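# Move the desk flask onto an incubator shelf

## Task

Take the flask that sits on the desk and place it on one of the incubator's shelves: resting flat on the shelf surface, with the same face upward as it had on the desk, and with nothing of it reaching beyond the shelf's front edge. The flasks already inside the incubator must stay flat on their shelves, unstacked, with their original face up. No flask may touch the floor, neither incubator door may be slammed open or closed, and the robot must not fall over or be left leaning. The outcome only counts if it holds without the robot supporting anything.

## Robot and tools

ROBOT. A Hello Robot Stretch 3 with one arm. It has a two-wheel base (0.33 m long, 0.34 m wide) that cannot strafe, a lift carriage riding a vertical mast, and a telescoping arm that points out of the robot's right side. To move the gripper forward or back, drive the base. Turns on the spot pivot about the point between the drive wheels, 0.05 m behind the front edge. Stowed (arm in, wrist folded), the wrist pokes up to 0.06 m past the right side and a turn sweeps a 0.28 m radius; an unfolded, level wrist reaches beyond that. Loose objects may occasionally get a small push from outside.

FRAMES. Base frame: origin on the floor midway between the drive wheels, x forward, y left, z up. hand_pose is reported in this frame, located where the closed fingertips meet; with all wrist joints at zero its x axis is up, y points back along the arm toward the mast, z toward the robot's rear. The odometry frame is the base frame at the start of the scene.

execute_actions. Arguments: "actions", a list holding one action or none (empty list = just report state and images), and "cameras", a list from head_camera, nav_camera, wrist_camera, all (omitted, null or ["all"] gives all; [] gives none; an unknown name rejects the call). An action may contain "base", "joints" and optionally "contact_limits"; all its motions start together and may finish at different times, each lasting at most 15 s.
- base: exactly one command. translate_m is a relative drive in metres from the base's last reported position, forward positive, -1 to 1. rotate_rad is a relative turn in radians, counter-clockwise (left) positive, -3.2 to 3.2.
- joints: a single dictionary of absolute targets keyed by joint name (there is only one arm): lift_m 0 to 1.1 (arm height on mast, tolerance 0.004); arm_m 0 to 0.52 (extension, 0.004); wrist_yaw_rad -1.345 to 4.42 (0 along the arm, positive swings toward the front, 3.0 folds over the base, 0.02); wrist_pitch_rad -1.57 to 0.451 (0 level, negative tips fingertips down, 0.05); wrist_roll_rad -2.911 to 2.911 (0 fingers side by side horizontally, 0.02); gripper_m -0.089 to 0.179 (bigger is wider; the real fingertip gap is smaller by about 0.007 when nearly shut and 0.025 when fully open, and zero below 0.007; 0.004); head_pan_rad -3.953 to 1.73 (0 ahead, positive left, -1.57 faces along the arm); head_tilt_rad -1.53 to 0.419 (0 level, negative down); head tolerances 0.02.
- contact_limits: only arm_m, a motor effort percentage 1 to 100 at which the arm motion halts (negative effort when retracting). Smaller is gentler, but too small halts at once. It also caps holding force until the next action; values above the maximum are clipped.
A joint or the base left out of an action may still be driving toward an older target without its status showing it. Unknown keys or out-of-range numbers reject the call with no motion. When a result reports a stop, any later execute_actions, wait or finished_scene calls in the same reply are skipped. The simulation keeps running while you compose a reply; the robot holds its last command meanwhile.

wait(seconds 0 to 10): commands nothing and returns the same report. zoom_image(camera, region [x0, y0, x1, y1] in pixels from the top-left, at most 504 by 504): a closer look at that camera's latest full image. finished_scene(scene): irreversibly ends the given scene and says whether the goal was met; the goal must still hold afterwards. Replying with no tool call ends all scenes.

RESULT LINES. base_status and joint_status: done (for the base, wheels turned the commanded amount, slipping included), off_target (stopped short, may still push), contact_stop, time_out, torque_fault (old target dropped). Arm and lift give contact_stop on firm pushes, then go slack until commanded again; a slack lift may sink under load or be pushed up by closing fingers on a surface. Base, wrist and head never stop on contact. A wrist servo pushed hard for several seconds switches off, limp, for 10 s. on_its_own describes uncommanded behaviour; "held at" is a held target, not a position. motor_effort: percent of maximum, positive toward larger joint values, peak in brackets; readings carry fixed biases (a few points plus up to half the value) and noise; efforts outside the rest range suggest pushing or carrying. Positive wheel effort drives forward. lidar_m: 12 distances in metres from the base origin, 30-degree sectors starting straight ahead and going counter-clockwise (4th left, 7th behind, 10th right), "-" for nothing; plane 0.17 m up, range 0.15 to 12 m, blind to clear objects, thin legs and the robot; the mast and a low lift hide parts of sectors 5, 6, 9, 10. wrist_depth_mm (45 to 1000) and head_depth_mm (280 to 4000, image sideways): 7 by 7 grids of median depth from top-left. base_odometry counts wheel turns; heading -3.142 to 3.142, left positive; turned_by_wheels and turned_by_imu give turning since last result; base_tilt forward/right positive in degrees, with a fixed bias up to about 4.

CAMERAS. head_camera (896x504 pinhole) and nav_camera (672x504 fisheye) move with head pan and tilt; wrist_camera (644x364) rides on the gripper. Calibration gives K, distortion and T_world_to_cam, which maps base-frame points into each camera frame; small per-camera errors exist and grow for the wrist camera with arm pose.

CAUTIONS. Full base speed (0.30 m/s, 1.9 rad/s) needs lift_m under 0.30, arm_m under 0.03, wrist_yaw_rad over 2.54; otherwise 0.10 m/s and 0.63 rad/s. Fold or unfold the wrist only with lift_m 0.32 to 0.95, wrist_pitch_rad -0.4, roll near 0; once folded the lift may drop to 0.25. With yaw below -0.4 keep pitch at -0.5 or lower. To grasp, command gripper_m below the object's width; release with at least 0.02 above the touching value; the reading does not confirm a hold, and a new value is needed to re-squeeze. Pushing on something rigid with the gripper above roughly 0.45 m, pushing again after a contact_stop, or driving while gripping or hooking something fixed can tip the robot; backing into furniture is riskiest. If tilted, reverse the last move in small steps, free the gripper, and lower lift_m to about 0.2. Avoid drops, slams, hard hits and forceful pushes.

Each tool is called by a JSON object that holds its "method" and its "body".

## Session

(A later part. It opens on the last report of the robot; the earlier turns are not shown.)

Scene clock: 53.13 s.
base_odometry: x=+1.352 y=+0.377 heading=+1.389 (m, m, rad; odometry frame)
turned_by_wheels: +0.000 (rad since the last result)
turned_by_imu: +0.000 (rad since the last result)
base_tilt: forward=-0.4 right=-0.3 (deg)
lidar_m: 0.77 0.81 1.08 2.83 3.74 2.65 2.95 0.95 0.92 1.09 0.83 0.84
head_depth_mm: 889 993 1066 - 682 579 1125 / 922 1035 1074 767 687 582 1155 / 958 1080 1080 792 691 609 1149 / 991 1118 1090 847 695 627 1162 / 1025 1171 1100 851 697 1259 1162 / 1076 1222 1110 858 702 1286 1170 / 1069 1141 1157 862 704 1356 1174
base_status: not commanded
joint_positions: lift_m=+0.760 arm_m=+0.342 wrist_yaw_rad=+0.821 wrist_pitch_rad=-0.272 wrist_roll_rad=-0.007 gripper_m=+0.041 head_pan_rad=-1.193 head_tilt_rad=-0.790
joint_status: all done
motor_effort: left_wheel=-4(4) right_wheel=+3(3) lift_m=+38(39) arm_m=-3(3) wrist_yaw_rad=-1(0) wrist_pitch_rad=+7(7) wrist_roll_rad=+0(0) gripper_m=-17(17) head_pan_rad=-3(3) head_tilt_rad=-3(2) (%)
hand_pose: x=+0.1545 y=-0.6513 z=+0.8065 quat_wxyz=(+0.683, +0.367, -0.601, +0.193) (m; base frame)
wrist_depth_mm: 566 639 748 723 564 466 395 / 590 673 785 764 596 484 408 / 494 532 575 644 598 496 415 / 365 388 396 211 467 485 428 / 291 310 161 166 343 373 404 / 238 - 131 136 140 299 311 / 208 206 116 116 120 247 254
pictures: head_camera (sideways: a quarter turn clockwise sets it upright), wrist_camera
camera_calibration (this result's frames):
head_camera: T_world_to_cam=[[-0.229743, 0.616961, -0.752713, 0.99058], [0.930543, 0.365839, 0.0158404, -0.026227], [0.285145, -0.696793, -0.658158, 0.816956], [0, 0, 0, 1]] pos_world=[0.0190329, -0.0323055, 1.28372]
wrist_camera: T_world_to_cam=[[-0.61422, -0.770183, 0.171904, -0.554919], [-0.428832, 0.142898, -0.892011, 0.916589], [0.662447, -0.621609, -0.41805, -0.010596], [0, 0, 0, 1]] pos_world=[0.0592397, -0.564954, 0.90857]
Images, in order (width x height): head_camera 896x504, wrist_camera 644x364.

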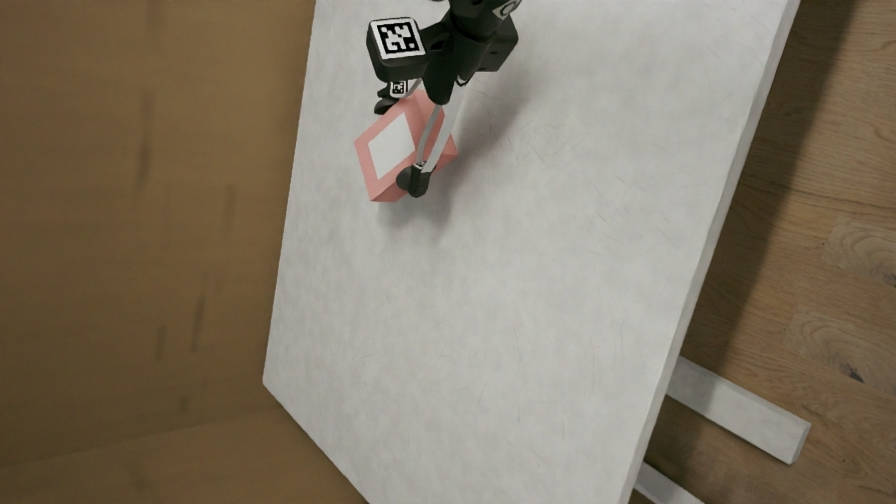

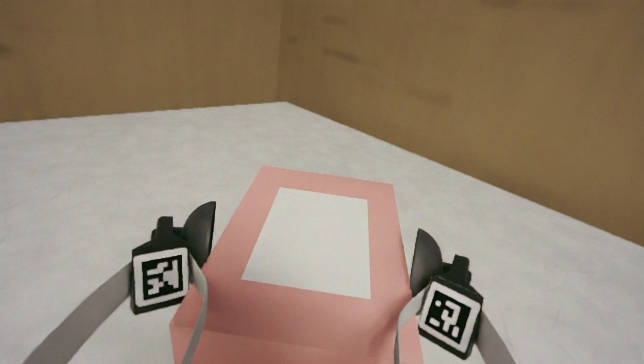

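{"method": "execute_actions", "body": {"actions": [{"joints":{"arm_m":0,"wrist_yaw_rad":2.6,"gripper_m":0.02,"head_pan_rad":0,"head_tilt_rad":-1.3}}], "cameras": ["head_camera"]}}

{"method": "execute_actions", "body": {"actions": [{"base":{"translate_m":-0.4},"joints":{"lift_m":0.28}}], "cameras": []}}

{"method": "execute_actions", "body": {"actions": [{"base":{"rotate_rad":-0.77}}], "cameras": []}}

{"method": "execute_actions", "body": {"actions": [{"base":{"translate_m":-1.0},"joints":{"head_pan_rad":-2.8,"head_tilt_rad":-0.5}}]}}

Scene clock: 61.87 s.
base_odometry: x=+1.352 y=+0.377 heading=+1.389 (m, m, rad; odometry frame)
turned_by_wheels: +0.000 (rad since the last result)
turned_by_imu: +0.000 (rad since the last result)
base_tilt: forward=-0.4 right=-0.3 (deg)
lidar_m: 0.77 0.81 1.08 2.83 3.76 2.64 2.95 0.95 0.92 1.09 0.83 0.84
head_depth_mm: 870 1101 1397 1319 1242 1184 1090 / 866 1093 1395 1336 1250 - 1091 / 860 1086 1397 1344 1258 - - / 825 1046 1400 1357 449 1194 - / 832 1046 1411 1354 445 1160 1096 / 826 1042 1399 1360 452 1194 1121 / 826 1039 1392 1365 1273 1198 1136
base_status: not commanded
joint_positions: lift_m=+0.760 arm_m=+0.002 wrist_yaw_rad=+2.597 wrist_pitch_rad=-0.272 wrist_roll_rad=-0.007 gripper_m=+0.030 head_pan_rad=-0.007 head_tilt_rad=-1.284
joint_status: gripper_m off_target (ended at +0.030, target +0.020); the others done
joint sent to its limit — the command would take arm_m past its lower limit, so that joint was sent only as far as its limit.
on_its_own: gripper_m is held at +0.029, not at your +0.020, by its stall guard, which is not easing now
motor_effort: left_wheel=-4(4) right_wheel=+3(3) lift_m=+38(38) arm_m=-3(3) wrist_yaw_rad=+2(7) wrist_pitch_rad=+7(7) wrist_roll_rad=+0(0) gripper_m=-19(92) head_pan_rad=+2(28) head_tilt_rad=-5(26) (%)
hand_pose: x=+0.1032 y=+0.0590 z=+0.8065 quat_wxyz=(+0.281, +0.698, -0.095, +0.652) (m; base frame)
wrist_depth_mm: - - - - 961 736 604 / - - - - - 755 611 / - - - - - 764 622 / - - - 208 - 779 641 / - - 159 165 924 793 639 / - - 131 136 140 804 649 / - - 116 116 121 788 653
pictures: head_camera (sideways: a quarter turn clockwise sets it upright)
camera_calibration (this result's frames):
head_camera: T_world_to_cam=[[-0.936283, 0.0204928, -0.350648, 0.471084], [0.0172111, 0.999774, 0.0124733, -0.0162628], [0.350824, 0.00564345, -0.936424, 1.1783], [0, 0, 0, 1]] pos_world=[0.0279701, -0.0000444623, 1.26878]
Images, in order (width x height): head_camera 896x504.

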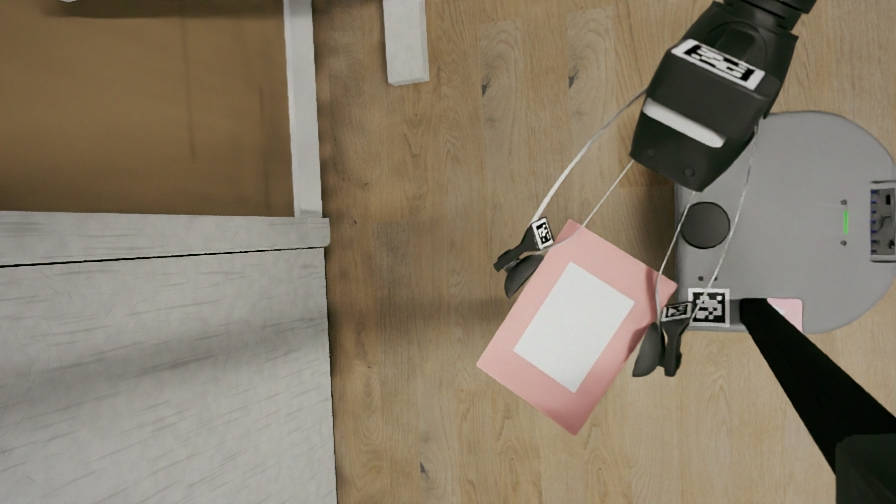

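Scene clock: 67.50 s.
base_odometry: x=+1.280 y=-0.016 heading=+1.389 (m, m, rad; odometry frame)
turned_by_wheels: +0.000 (rad since the last result)
turned_by_imu: +0.000 (rad since the last result)
base_tilt: forward=-0.4 right=-0.4 (deg)
lidar_m: 1.17 1.22 1.66 3.64 3.73 2.29 2.55 1.61 0.71 1.10 1.13 1.14
head_depth_mm: 1330 1536 1436 1326 1238 1170 1094 / 1323 1530 1433 1336 1247 1188 1075 / 1313 1530 1452 1339 1254 - - / 1276 1534 1457 1348 1256 889 - / 1282 1547 1467 1353 1261 1197 - / 1275 1546 1465 1361 1272 1189 - / 1270 1543 1477 1357 1277 1195 1143
base_status: done
joint_positions: lift_m=+0.280 arm_m=+0.002 wrist_yaw_rad=+2.597 wrist_pitch_rad=-0.273 wrist_roll_rad=-0.007 gripper_m=+0.030 head_pan_rad=-0.007 head_tilt_rad=-1.285
joint_status: all done
on_its_own: gripper_m is held at +0.029, not at your +0.020, by its stall guard, which is not easing now
motor_effort: left_wheel=-3(12) right_wheel=+3(8) lift_m=+27(34) arm_m=-3(3) wrist_yaw_rad=+4(3) wrist_pitch_rad=+7(7) wrist_roll_rad=+0(0) gripper_m=-19(20) head_pan_rad=+2(2) head_tilt_rad=-6(6) (%)
hand_pose: x=+0.1031 y=+0.0589 z=+0.3267 quat_wxyz=(+0.282, +0.698, -0.094, +0.652) (m; base frame)
wrist_depth_mm: - - - - - - 925 / - - - - - - 910 / - - - - - - 948 / 825 867 898 207 - - 941 / 651 706 159 165 759 843 892 / 544 - 130 136 140 672 706 / 464 471 116 116 121 561 574
pictures: none
No camera images: the call's "cameras" was empty. Leave "cameras" out to get every camera's image.

Scene clock: 69.37 s.
base_odometry: x=+1.280 y=-0.016 heading=+0.619 (m, m, rad; odometry frame)
turned_by_wheels: -0.770 (rad since the last result)
turned_by_imu: -0.774 (rad since the last result)
base_tilt: forward=-0.4 right=-0.3 (deg)
lidar_m: 1.14 1.17 1.17 1.36 2.37 3.64 2.29 2.34 2.27 1.28 0.71 1.10
head_depth_mm: 725 664 614 1298 1239 1169 1092 / 729 669 627 1338 1248 1192 1070 / 734 673 1403 1346 1253 - - / 738 683 1453 1347 1265 886 - / 740 707 1462 1356 1265 1194 - / 747 1570 1468 1354 1270 1193 - / 771 1536 1478 1368 1278 1193 1137
base_status: done
joint_positions: lift_m=+0.280 arm_m=+0.002 wrist_yaw_rad=+2.597 wrist_pitch_rad=-0.273 wrist_roll_rad=-0.007 gripper_m=+0.030 head_pan_rad=-0.006 head_tilt_rad=-1.285
joint_status: not commanded
on_its_own: gripper_m is held at +0.029, not at your +0.020, by its stall guard, which is not easing now
motor_effort: left_wheel=+4(15) right_wheel=-3(9) lift_m=+27(27) arm_m=-3(3) wrist_yaw_rad=+3(2) wrist_pitch_rad=+7(7) wrist_roll_rad=+0(0) gripper_m=-19(20) head_pan_rad=+2(2) head_tilt_rad=-5(5) (%)
hand_pose: x=+0.1031 y=+0.0589 z=+0.3267 quat_wxyz=(+0.282, +0.698, -0.094, +0.652) (m; base frame)
wrist_depth_mm: - - - - - - 935 / - - - - - - 957 / - - - - - - - / 810 881 886 208 - - - / 648 690 159 165 767 857 860 / 537 - 131 136 140 682 702 / 471 470 116 116 121 557 568
pictures: none
No camera images: the call's "cameras" was empty. Leave "cameras" out to get every camera's image.

Scene clock: 74.37 s.
base_odometry: x=+0.466 y=-0.597 heading=+0.619 (m, m, rad; odometry frame)
turned_by_wheels: +0.000 (rad since the last result)
turned_by_imu: -0.001 (rad since the last result)
base_tilt: forward=-0.3 right=-0.4 (deg)
lidar_m: 2.07 1.87 1.87 2.18 2.94 2.94 1.53 1.34 1.86 2.12 1.82 1.43
head_depth_mm: 2013 1562 1617 1743 1949 1625 1331 / 1880 1773 1719 1844 1888 1631 1335 / 1817 1865 1602 1876 1800 1648 1344 / 1729 1764 1469 1554 1665 1647 1355 / 1681 1605 1569 1820 1987 1657 1356 / 1603 1710 1826 1997 2076 1660 1357 / 1547 1646 1760 1894 1998 1679 1357
base_status: done
joint_positions: lift_m=+0.280 arm_m=+0.002 wrist_yaw_rad=+2.598 wrist_pitch_rad=-0.273 wrist_roll_rad=-0.007 gripper_m=+0.030 head_pan_rad=-2.793 head_tilt_rad=-0.506
joint_status: all done
on_its_own: gripper_m is held at +0.029, not at your +0.020, by its stall guard, which is not easing now
motor_effort: left_wheel=+4(10) right_wheel=-4(10) lift_m=+27(28) arm_m=-3(3) wrist_yaw_rad=+2(3) wrist_pitch_rad=+7(7) wrist_roll_rad=+0(0) gripper_m=-20(20) head_pan_rad=-3(29) head_tilt_rad=+2(27) (%)
hand_pose: x=+0.1031 y=+0.0589 z=+0.3267 quat_wxyz=(+0.282, +0.698, -0.094, +0.652) (m; base frame)
wrist_depth_mm: - - - - - - - / - - - - - - - / - - - - - - - / 853 871 896 207 - - - / 644 701 159 165 774 853 897 / 540 - 131 137 140 673 696 / 464 469 116 116 121 564 576
pictures: head_camera (sideways: a quarter turn clockwise sets it upright), nav_camera (sideways: a quarter turn counterclockwise sets it upright), wrist_camera
camera_calibration (this result's frames):
head_camera: T_world_to_cam=[[0.400542, 0.130718, -0.906906, 1.18779], [0.342921, -0.939227, 0.0160769, -0.0229563], [-0.849689, -0.317437, -0.421026, 0.51536], [0, 0, 0, 1]] pos_world=[-0.029991, -0.0132326, 1.29456]
nav_camera: T_world_to_cam=[[-0.422059, -0.201673, 0.883852, -1.10396], [-0.402863, 0.915113, 0.01643, 0.0343748], [-0.812138, -0.349137, -0.467478, 0.571182], [0, 0, 0, 1]] pos_world=[0.0117904, -0.0546752, 1.24219]
wrist_camera: T_world_to_cam=[[0.879474, -0.443846, 0.171834, -0.130208], [-0.0527343, -0.449685, -0.891629, 0.361074], [0.473017, 0.775103, -0.418892, 0.201804], [0, 0, 0, 1]] pos_world=[0.038099, -0.0518414, 0.428852]
Images, in order (width x height): head_camera 896x504, nav_camera 672x504, wrist_camera 644x364.

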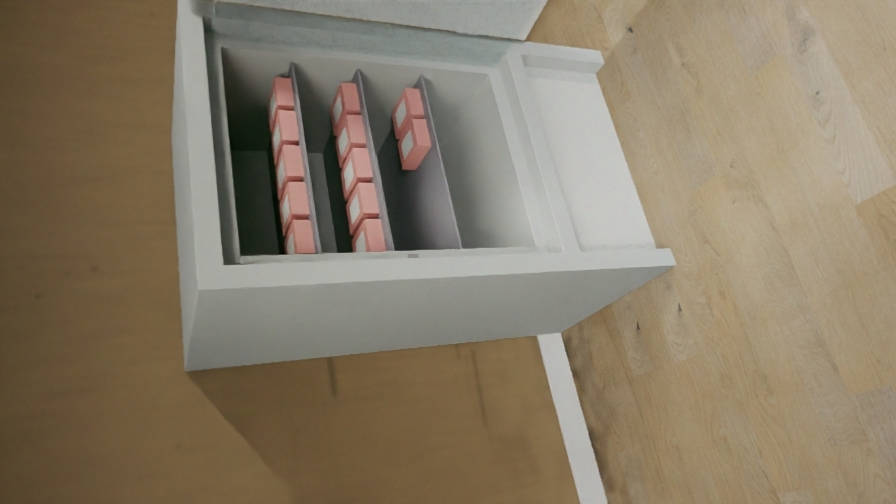

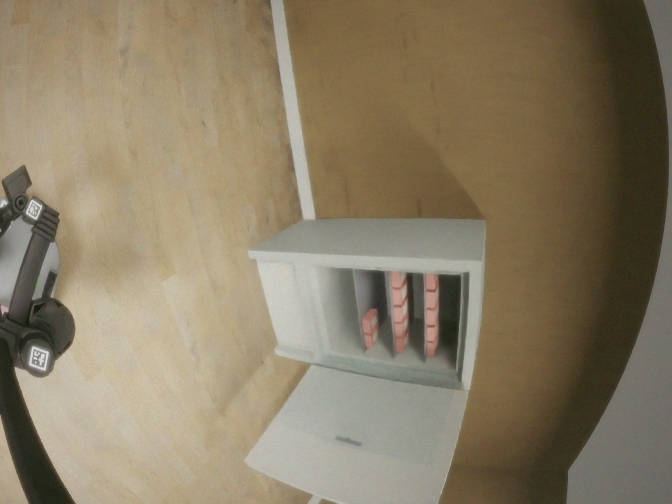

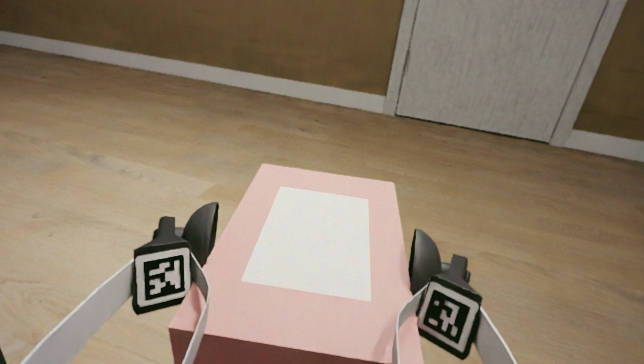

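{"method": "execute_actions", "body": {"actions": [{"base":{"translate_m":-1.0}}], "cameras": []}}

{"method": "execute_actions", "body": {"actions": [{"base":{"rotate_rad":-0.8},"joints":{"lift_m":0.6,"head_pan_rad":-1.65,"head_tilt_rad":-0.75}}], "cameras": ["head_camera","nav_camera"]}}

Scene clock: 81.33 s.
base_odometry: x=-0.349 y=-1.177 heading=+0.619 (m, m, rad; odometry frame)
turned_by_wheels: +0.000 (rad since the last result)
turned_by_imu: -0.001 (rad since the last result)
base_tilt: forward=-0.4 right=-0.3 (deg)
lidar_m: 2.90 2.59 2.59 2.59 2.22 2.21 0.70 0.61 0.59 1.33 2.28 2.36
head_depth_mm: 1232 1328 616 656 703 757 820 / 1177 1259 671 736 812 895 975 / 1119 1185 658 785 865 958 992 / 1079 1106 582 806 871 940 957 / 1026 1064 562 767 841 910 944 / 984 1034 534 749 807 905 945 / 949 992 509 757 752 857 904
base_status: done
joint_positions: lift_m=+0.280 arm_m=+0.002 wrist_yaw_rad=+2.598 wrist_pitch_rad=-0.273 wrist_roll_rad=-0.007 gripper_m=+0.030 head_pan_rad=-2.793 head_tilt_rad=-0.506
joint_status: not commanded
on_its_own: gripper_m is held at +0.029, not at your +0.020, by its stall guard, which is not easing now
motor_effort: left_wheel=+4(9) right_wheel=-3(11) lift_m=+27(28) arm_m=-3(2) wrist_yaw_rad=+2(3) wrist_pitch_rad=+7(7) wrist_roll_rad=+0(0) gripper_m=-20(20) head_pan_rad=-3(2) head_tilt_rad=+3(2) (%)
hand_pose: x=+0.1031 y=+0.0589 z=+0.3267 quat_wxyz=(+0.282, +0.698, -0.094, +0.652) (m; base frame)
wrist_depth_mm: - - - - - - - / - - - - - - - / - - - - - - - / 818 871 911 208 - - - / 657 710 159 165 772 865 887 / 544 - 131 137 140 672 697 / 460 464 116 116 121 562 574
pictures: none
No camera images: the call's "cameras" was empty. Leave "cameras" out to get every camera's image.

Scene clock: 85.07 s.
base_odometry: x=-0.349 y=-1.177 heading=-0.181 (m, m, rad; odometry frame)
turned_by_wheels: -0.800 (rad since the last result)
turned_by_imu: -0.805 (rad since the last result)
base_tilt: forward=-0.4 right=-0.3 (deg)
lidar_m: 2.54 2.36 2.69 2.59 2.67 2.32 2.22 1.70 0.64 0.61 0.59 1.60
head_depth_mm: 485 770 732 833 1017 1041 1175 / 485 778 718 840 1052 1036 1177 / 498 890 705 839 1053 1024 1182 / 509 898 716 817 1058 1027 1209 / 522 545 714 826 977 1014 1189 / 535 541 711 789 865 970 1167 / 548 535 618 671 771 1390 1199
base_status: done
joint_positions: lift_m=+0.600 arm_m=+0.002 wrist_yaw_rad=+2.598 wrist_pitch_rad=-0.273 wrist_roll_rad=-0.007 gripper_m=+0.030 head_pan_rad=-1.657 head_tilt_rad=-0.741
joint_status: all done
on_its_own: gripper_m is held at +0.029, not at your +0.020, by its stall guard, which is not easing now
motor_effort: left_wheel=+4(12) right_wheel=-3(10) lift_m=+38(39) arm_m=-3(3) wrist_yaw_rad=+2(3) wrist_pitch_rad=+8(7) wrist_roll_rad=+0(0) gripper_m=-20(19) head_pan_rad=+1(29) head_tilt_rad=-3(16) (%)
hand_pose: x=+0.1031 y=+0.0589 z=+0.6462 quat_wxyz=(+0.282, +0.698, -0.094, +0.652) (m; base frame)
wrist_depth_mm: - - - - - - - / - - - - - - - / - - - - - - - / - - - 209 - - - / - - 158 165 - - - / 952 - 131 136 140 - - / 797 817 116 117 121 955 -
pictures: head_camera (sideways: a quarter turn clockwise sets it upright), nav_camera (sideways: a quarter turn counterclockwise sets it upright)
camera_calibration (this result's frames):
head_camera: T_world_to_cam=[[0.0673733, 0.616928, -0.78413, 1.02972], [0.995951, -0.0884624, 0.0159739, -0.0268008], [-0.0595113, -0.782032, -0.62039, 0.76993], [0, 0, 0, 1]] pos_world=[0.00313633, -0.0355232, 1.28552]
nav_camera: T_world_to_cam=[[-0.0115213, -0.65978, 0.75137, -0.933739], [-0.999835, 0.0181734, 0.000626913, 0.0585928], [-0.0140685, -0.751239, -0.659881, 0.816628], [0, 0, 0, 1]] pos_world=[0.059314, -0.00364442, 1.24042]
Images, in order (width x height): head_camera 896x504, nav_camera 672x504.

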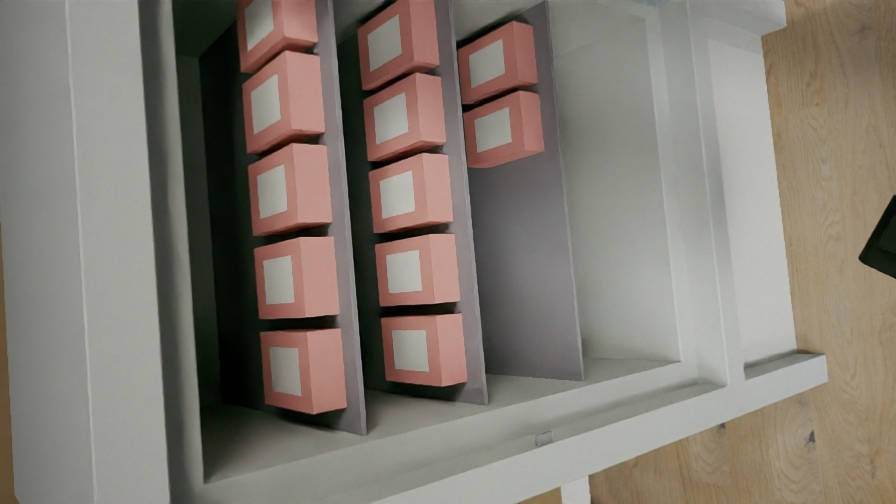

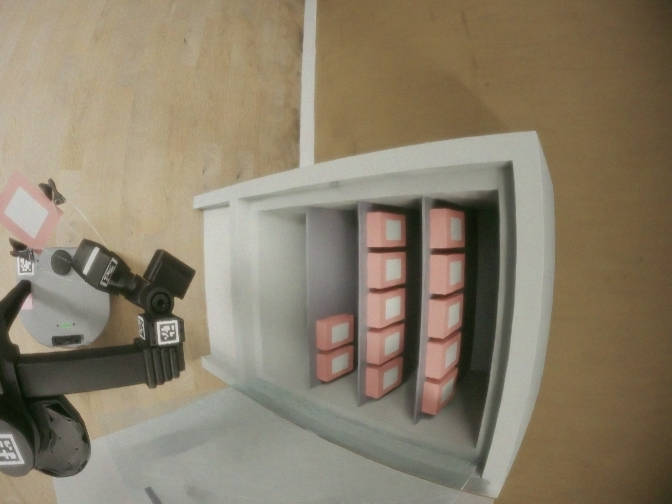

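{"method": "execute_actions", "body": {"actions": [{"joints":{"wrist_yaw_rad":0,"lift_m":0.575}}], "cameras": []}}

{"method": "execute_actions", "body": {"actions": [{"joints":{"arm_m":0.17}}], "cameras": ["head_camera","wrist_camera"]}}

Scene clock: 90.10 s.
base_odometry: x=-0.349 y=-1.177 heading=-0.181 (m, m, rad; odometry frame)
turned_by_wheels: +0.000 (rad since the last result)
turned_by_imu: +0.000 (rad since the last result)
base_tilt: forward=-0.4 right=-0.3 (deg)
lidar_m: 2.53 2.35 2.69 2.59 2.66 2.33 2.21 1.70 0.64 0.61 0.59 1.60
head_depth_mm: 486 773 730 831 1014 1039 1166 / 486 781 717 833 1046 1037 1175 / 496 890 704 841 1053 1010 1179 / 510 894 712 819 1062 703 1125 / 522 546 714 827 980 1012 1185 / 535 540 712 789 864 970 1159 / 548 535 618 668 774 1403 1196
base_status: not commanded
joint_positions: lift_m=+0.575 arm_m=+0.002 wrist_yaw_rad=+0.003 wrist_pitch_rad=-0.273 wrist_roll_rad=-0.007 gripper_m=+0.030 head_pan_rad=-1.657 head_tilt_rad=-0.741
joint_status: all done
on_its_own: gripper_m is held at +0.029, not at your +0.020, by its stall guard, which is not easing now
motor_effort: left_wheel=+3(4) right_wheel=-4(3) lift_m=+27(35) arm_m=-3(3) wrist_yaw_rad=-2(4) wrist_pitch_rad=+7(7) wrist_roll_rad=+0(0) gripper_m=-20(20) head_pan_rad=+2(2) head_tilt_rad=-3(3) (%)
hand_pose: x=-0.0207 y=-0.3869 z=+0.6216 quat_wxyz=(+0.704, +0.098, -0.697, -0.095) (m; base frame)
wrist_depth_mm: 287 329 575 727 710 631 427 / 306 350 574 750 749 697 464 / 331 371 468 483 474 435 429 / - 391 554 209 782 565 427 / - 402 159 165 608 604 433 / 906 - 131 136 141 525 438 / 790 437 116 116 121 464 451
pictures: none
No camera images: the call's "cameras" was empty. Leave "cameras" out to get every camera's image.

Scene clock: 92.60 s.
base_odometry: x=-0.349 y=-1.177 heading=-0.181 (m, m, rad; odometry frame)
turned_by_wheels: +0.000 (rad since the last result)
turned_by_imu: +0.000 (rad since the last result)
base_tilt: forward=-0.3 right=-0.3 (deg)
lidar_m: 2.54 2.36 2.69 2.59 2.67 2.32 2.22 1.70 0.63 0.61 0.59 1.60
head_depth_mm: 485 770 729 833 1016 1039 1180 / 484 777 719 838 1052 1021 - / 497 890 705 839 971 1025 1158 / 509 894 711 816 853 1024 1161 / 522 546 715 825 975 1012 1191 / 534 541 709 790 872 968 1170 / 548 535 618 667 774 1397 1194
base_status: not commanded
joint_positions: lift_m=+0.575 arm_m=+0.170 wrist_yaw_rad=+0.002 wrist_pitch_rad=-0.273 wrist_roll_rad=-0.007 gripper_m=+0.030 head_pan_rad=-1.657 head_tilt_rad=-0.741
joint_status: all done
on_its_own: gripper_m is held at +0.029, not at your +0.020, by its stall guard, which is not easing now
motor_effort: left_wheel=+3(4) right_wheel=-3(4) lift_m=+27(27) arm_m=+3(5) wrist_yaw_rad=-1(2) wrist_pitch_rad=+8(7) wrist_roll_rad=+0(0) gripper_m=-20(20) head_pan_rad=+1(2) head_tilt_rad=-3(4) (%)
hand_pose: x=-0.0210 y=-0.5548 z=+0.6216 quat_wxyz=(+0.703, +0.097, -0.698, -0.095) (m; base frame)
wrist_depth_mm: 229 321 568 570 563 552 417 / 235 331 581 607 598 577 454 / 240 335 417 464 515 554 430 / 246 277 289 208 338 285 295 / 251 339 159 166 257 273 276 / 258 - 131 136 140 520 415 / 268 354 116 116 121 439 403
pictures: head_camera (sideways: a quarter turn clockwise sets it upright), wrist_camera
camera_calibration (this result's frames):
head_camera: T_world_to_cam=[[0.067373, 0.616928, -0.78413, 1.02972], [0.995951, -0.0884619, 0.0159739, -0.0268008], [-0.0595109, -0.782032, -0.62039, 0.76993], [0, 0, 0, 1]] pos_world=[0.00313634, -0.0355232, 1.28552]
wrist_camera: T_world_to_cam=[[-0.982085, -0.0773814, 0.171815, -0.179959], [-0.188427, 0.411917, -0.891527, 0.81663], [-0.00178575, -0.90793, -0.419118, -0.0838191], [0, 0, 0, 1]] pos_world=[-0.0230091, -0.426411, 0.723837]
Images, in order (width x height): head_camera 896x504, wrist_camera 644x364.

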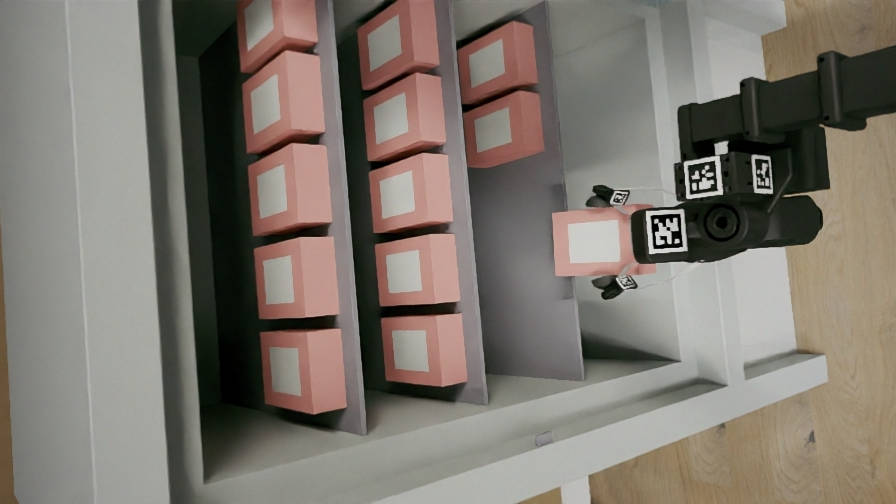

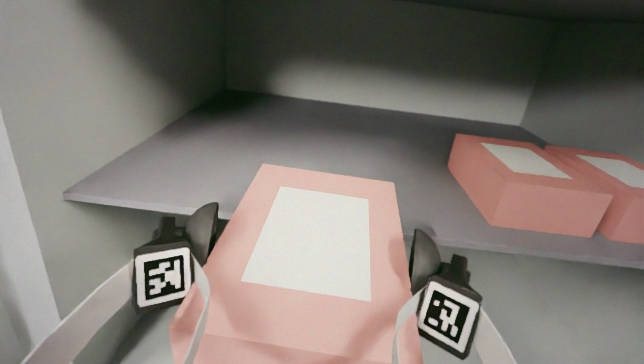

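{"method": "execute_actions", "body": {"actions": [{"base":{"translate_m":0.02},"joints":{"lift_m":0.6}}], "cameras": []}}

{"method": "execute_actions", "body": {"actions": [{"joints":{"arm_m":0.345},"contact_limits":{"arm_m":15}}], "cameras": ["head_camera","wrist_camera"]}}

Scene clock: 96.70 s.
base_odometry: x=-0.329 y=-1.181 heading=-0.180 (m, m, rad; odometry frame)
turned_by_wheels: +0.000 (rad since the last result)
turned_by_imu: +0.000 (rad since the last result)
base_tilt: forward=-0.4 right=-0.3 (deg)
lidar_m: 2.51 2.35 2.70 2.59 2.68 2.35 2.24 1.70 0.63 0.61 0.58 1.60
head_depth_mm: 484 773 730 827 1047 1033 1193 / 486 777 720 844 1053 1022 - / 498 887 712 820 969 - 1152 / 508 898 710 815 824 1033 1176 / 521 547 716 824 977 1009 1164 / 535 539 701 755 817 969 1168 / 547 534 593 655 1542 1389 1200
base_status: done
joint_positions: lift_m=+0.600 arm_m=+0.170 wrist_yaw_rad=+0.002 wrist_pitch_rad=-0.273 wrist_roll_rad=-0.007 gripper_m=+0.030 head_pan_rad=-1.657 head_tilt_rad=-0.741
joint_status: all done
on_its_own: gripper_m is held at +0.029, not at your +0.020, by its stall guard, which is not easing now
motor_effort: left_wheel=+4(10) right_wheel=-3(6) lift_m=+38(39) arm_m=+3(3) wrist_yaw_rad=-1(1) wrist_pitch_rad=+7(7) wrist_roll_rad=+0(0) gripper_m=-20(20) head_pan_rad=+1(2) head_tilt_rad=-3(3) (%)
hand_pose: x=-0.0210 y=-0.5548 z=+0.6462 quat_wxyz=(+0.703, +0.097, -0.698, -0.096) (m; base frame)
wrist_depth_mm: 209 286 531 568 567 347 217 / 210 292 564 614 612 596 484 / 214 305 468 540 605 617 473 / 221 300 340 209 403 350 361 / 235 274 159 165 291 289 284 / 252 - 131 136 140 519 290 / 265 330 116 116 121 468 425
pictures: none
No camera images: the call's "cameras" was empty. Leave "cameras" out to get every camera's image.

Scene clock: 99.23 s.
base_odometry: x=-0.329 y=-1.181 heading=-0.180 (m, m, rad; odometry frame)
turned_by_wheels: +0.000 (rad since the last result)
turned_by_imu: +0.000 (rad since the last result)
base_tilt: forward=-0.4 right=-0.3 (deg)
lidar_m: 2.51 2.35 2.69 2.59 2.67 2.34 2.24 1.71 0.63 0.61 0.58 1.60
head_depth_mm: 484 776 729 829 1049 1033 1194 / 484 777 716 841 1049 1019 1176 / 496 888 714 814 - 1019 1177 / 509 896 711 809 1056 1024 1178 / 520 545 716 826 978 1006 1161 / 533 540 701 758 817 969 1170 / 546 533 592 655 1538 1388 1195
base_status: not commanded
joint_positions: lift_m=+0.600 arm_m=+0.345 wrist_yaw_rad=+0.002 wrist_pitch_rad=-0.273 wrist_roll_rad=-0.007 gripper_m=+0.030 head_pan_rad=-1.657 head_tilt_rad=-0.741
joint_status: all done
on_its_own: gripper_m is held at +0.029, not at your +0.020, by its stall guard, which is not easing now
motor_effort: left_wheel=+4(3) right_wheel=-3(3) lift_m=+38(38) arm_m=+4(3) wrist_yaw_rad=-1(1) wrist_pitch_rad=+8(7) wrist_roll_rad=+0(0) gripper_m=-20(19) head_pan_rad=+2(2) head_tilt_rad=-3(3) (%)
contact_limits: arm_m 15 (drawing in: default 15, maximum 25; extending or still: default 21, maximum 34)
hand_pose: x=-0.0211 y=-0.7298 z=+0.6462 quat_wxyz=(+0.703, +0.097, -0.698, -0.096) (m; base frame)
wrist_depth_mm: 212 294 418 413 407 370 205 / 214 304 443 438 434 426 421 / 221 313 455 462 459 459 444 / 223 304 338 209 403 435 432 / 230 260 160 165 289 316 340 / 204 - 131 136 140 248 206 / - 175 116 116 121 210 184
pictures: head_camera (sideways: a quarter turn clockwise sets it upright), wrist_camera
camera_calibration (this result's frames):
head_camera: T_world_to_cam=[[0.0673621, 0.616929, -0.78413, 1.02972], [0.995953, -0.0884443, 0.0159739, -0.0268008], [-0.0594971, -0.782033, -0.62039, 0.76993], [0, 0, 0, 1]] pos_world=[0.00313697, -0.0355233, 1.28552]
wrist_camera: T_world_to_cam=[[-0.982097, -0.0772314, 0.171814, -0.197653], [-0.188364, 0.411959, -0.89152, 0.910661], [-0.00192685, -0.907923, -0.419132, -0.232392], [0, 0, 0, 1]] pos_world=[-0.0230265, -0.601414, 0.748429]
Images, in order (width x height): head_camera 896x504, wrist_camera 644x364.

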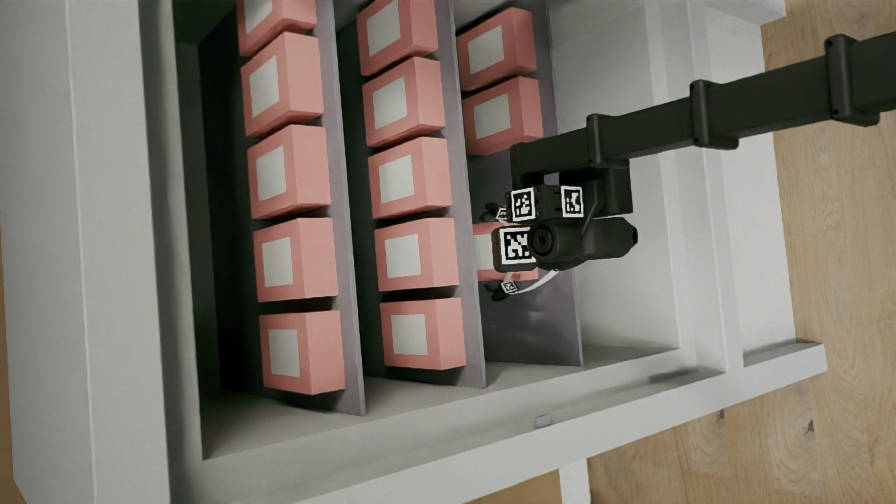

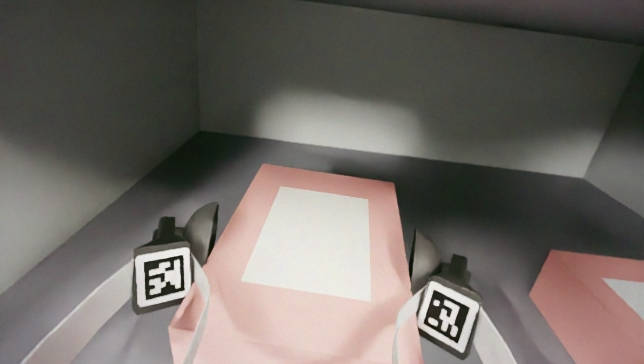

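{"method": "execute_actions", "body": {"actions": [{"joints":{"lift_m":0.577,"arm_m":0.355}}], "cameras": []}}

{"method": "execute_actions", "body": {"actions": [{"joints":{"gripper_m":0.14}}], "cameras": []}}

{"method": "execute_actions", "body": {"actions": [{"joints":{"arm_m":0.2}}], "cameras": ["head_camera","wrist_camera"]}}

Scene clock: 101.93 s.
base_odometry: x=-0.329 y=-1.181 heading=-0.180 (m, m, rad; odometry frame)
turned_by_wheels: +0.000 (rad since the last result)
turned_by_imu: +0.000 (rad since the last result)
base_tilt: forward=-0.4 right=-0.3 (deg)
lidar_m: 2.51 2.34 2.69 2.59 2.67 2.34 2.24 1.71 0.63 0.61 0.58 1.60
head_depth_mm: 483 773 731 829 1044 1037 1191 / 485 776 719 840 1047 1026 - / 496 888 713 819 - 1021 1178 / 509 896 711 812 1081 1027 1186 / 521 546 716 827 982 1015 1167 / 533 539 701 756 819 967 1168 / 548 535 593 656 1542 1392 1197
base_status: not commanded
joint_positions: lift_m=+0.577 arm_m=+0.355 wrist_yaw_rad=+0.002 wrist_pitch_rad=-0.273 wrist_roll_rad=-0.007 gripper_m=+0.030 head_pan_rad=-1.657 head_tilt_rad=-0.741
joint_status: all done
on_its_own: gripper_m is held at +0.029, not at your +0.020, by its stall guard, which is not easing now
motor_effort: left_wheel=+4(4) right_wheel=-3(3) lift_m=+27(37) arm_m=+3(3) wrist_yaw_rad=-1(1) wrist_pitch_rad=+7(7) wrist_roll_rad=+0(0) gripper_m=-20(20) head_pan_rad=+2(2) head_tilt_rad=-3(3) (%)
hand_pose: x=-0.0211 y=-0.7398 z=+0.6236 quat_wxyz=(+0.703, +0.097, -0.698, -0.096) (m; base frame)
wrist_depth_mm: 211 293 405 403 400 393 391 / 215 301 428 429 421 420 417 / 222 313 421 441 444 450 438 / 226 274 291 207 342 373 401 / 209 223 159 165 250 273 284 / 174 - 131 136 140 219 187 / - 150 116 116 121 179 175
pictures: none
No camera images: the call's "cameras" was empty. Leave "cameras" out to get every camera's image.

Scene clock: 103.53 s.
base_odometry: x=-0.329 y=-1.181 heading=-0.180 (m, m, rad; odometry frame)
turned_by_wheels: +0.000 (rad since the last result)
turned_by_imu: +0.000 (rad since the last result)
base_tilt: forward=-0.4 right=-0.3 (deg)
lidar_m: 2.51 2.35 2.69 2.60 2.67 2.34 2.24 1.70 0.63 0.61 0.58 1.60
head_depth_mm: 484 771 728 830 1044 1034 1198 / 485 775 717 843 1051 1030 - / 496 888 713 815 - 1022 1177 / 508 898 711 814 1091 1027 1180 / 521 544 714 826 980 1010 1172 / 534 540 701 755 818 967 1165 / 546 535 591 652 1538 1392 1198
base_status: not commanded
joint_positions: lift_m=+0.577 arm_m=+0.355 wrist_yaw_rad=+0.002 wrist_pitch_rad=-0.273 wrist_roll_rad=-0.007 gripper_m=+0.140 head_pan_rad=-1.657 head_tilt_rad=-0.741
joint_status: all done
motor_effort: left_wheel=+4(3) right_wheel=-3(3) lift_m=+27(27) arm_m=+4(3) wrist_yaw_rad=-1(1) wrist_pitch_rad=+7(7) wrist_roll_rad=+0(0) gripper_m=+1(82) head_pan_rad=+2(2) head_tilt_rad=-3(3) (%)
hand_pose: x=-0.0211 y=-0.7398 z=+0.6236 quat_wxyz=(+0.703, +0.097, -0.698, -0.096) (m; base frame)
wrist_depth_mm: 212 293 410 402 401 396 390 / 214 303 433 432 424 421 415 / 222 315 424 449 449 449 438 / 227 276 297 319 343 377 400 / 210 230 184 173 246 279 286 / - 179 135 140 192 227 187 / 149 151 119 118 126 - 176
pictures: none
No camera images: the call's "cameras" was empty. Leave "cameras" out to get every camera's image.

Scene clock: 105.93 s.
base_odometry: x=-0.329 y=-1.181 heading=-0.180 (m, m, rad; odometry frame)
turned_by_wheels: +0.000 (rad since the last result)
turned_by_imu: +0.000 (rad since the last result)
base_tilt: forward=-0.4 right=-0.4 (deg)
lidar_m: 2.50 2.35 2.70 2.60 2.67 2.34 2.24 1.70 0.63 0.61 0.58 1.61
head_depth_mm: 483 771 729 830 1046 1037 1194 / 485 774 718 842 1052 1022 1155 / 497 886 713 819 1008 - 1165 / 510 895 710 816 978 1023 1184 / 522 546 712 826 976 1010 1173 / 535 540 701 757 817 969 1176 / 548 534 594 653 1534 1396 1197
base_status: not commanded
joint_positions: lift_m=+0.577 arm_m=+0.200 wrist_yaw_rad=+0.002 wrist_pitch_rad=-0.273 wrist_roll_rad=-0.007 gripper_m=+0.140 head_pan_rad=-1.657 head_tilt_rad=-0.741
joint_status: all done
motor_effort: left_wheel=+3(3) right_wheel=-3(3) lift_m=+27(27) arm_m=-3(4) wrist_yaw_rad=-1(1) wrist_pitch_rad=+7(7) wrist_roll_rad=+0(0) gripper_m=+0(0) head_pan_rad=+2(1) head_tilt_rad=-3(3) (%)
hand_pose: x=-0.0211 y=-0.5857 z=+0.6236 quat_wxyz=(+0.703, +0.097, -0.698, -0.096) (m; base frame)
wrist_depth_mm: 210 286 536 543 532 528 436 / 210 296 563 576 565 567 482 / 215 307 421 338 519 586 471 / 220 274 291 261 338 317 296 / 224 239 245 244 260 262 243 / - 406 460 483 485 240 248 / 239 350 387 404 422 - 420
pictures: head_camera (sideways: a quarter turn clockwise sets it upright), wrist_camera
camera_calibration (this result's frames):
head_camera: T_world_to_cam=[[0.0673605, 0.616929, -0.784131, 1.02972], [0.995953, -0.0884417, 0.0159739, -0.0268008], [-0.0594951, -0.782033, -0.62039, 0.76993], [0, 0, 0, 1]] pos_world=[0.00313706, -0.0355233, 1.28552]
wrist_camera: T_world_to_cam=[[-0.982098, -0.0772064, 0.171824, -0.182636], [-0.188363, 0.411835, -0.891578, 0.83113], [-0.00192768, -0.907982, -0.419005, -0.111101], [0, 0, 0, 1]] pos_world=[-0.0230266, -0.457267, 0.725847]
Images, in order (width x height): head_camera 896x504, wrist_camera 644x364.

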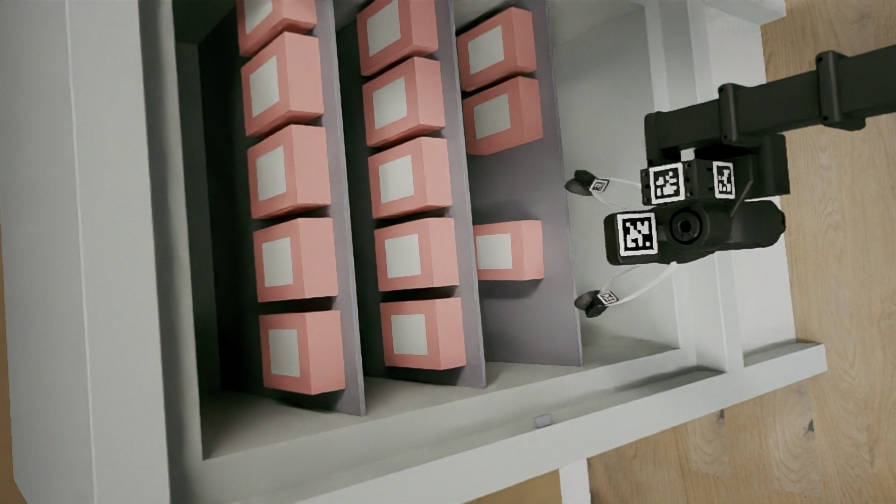

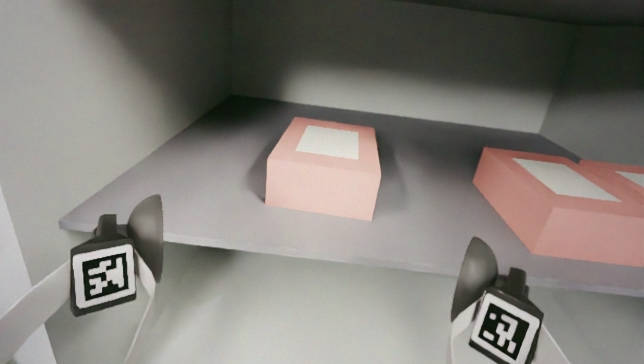

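{"method": "finished_scene", "body": {"scene": 1}}

The scene is finished: the task was done.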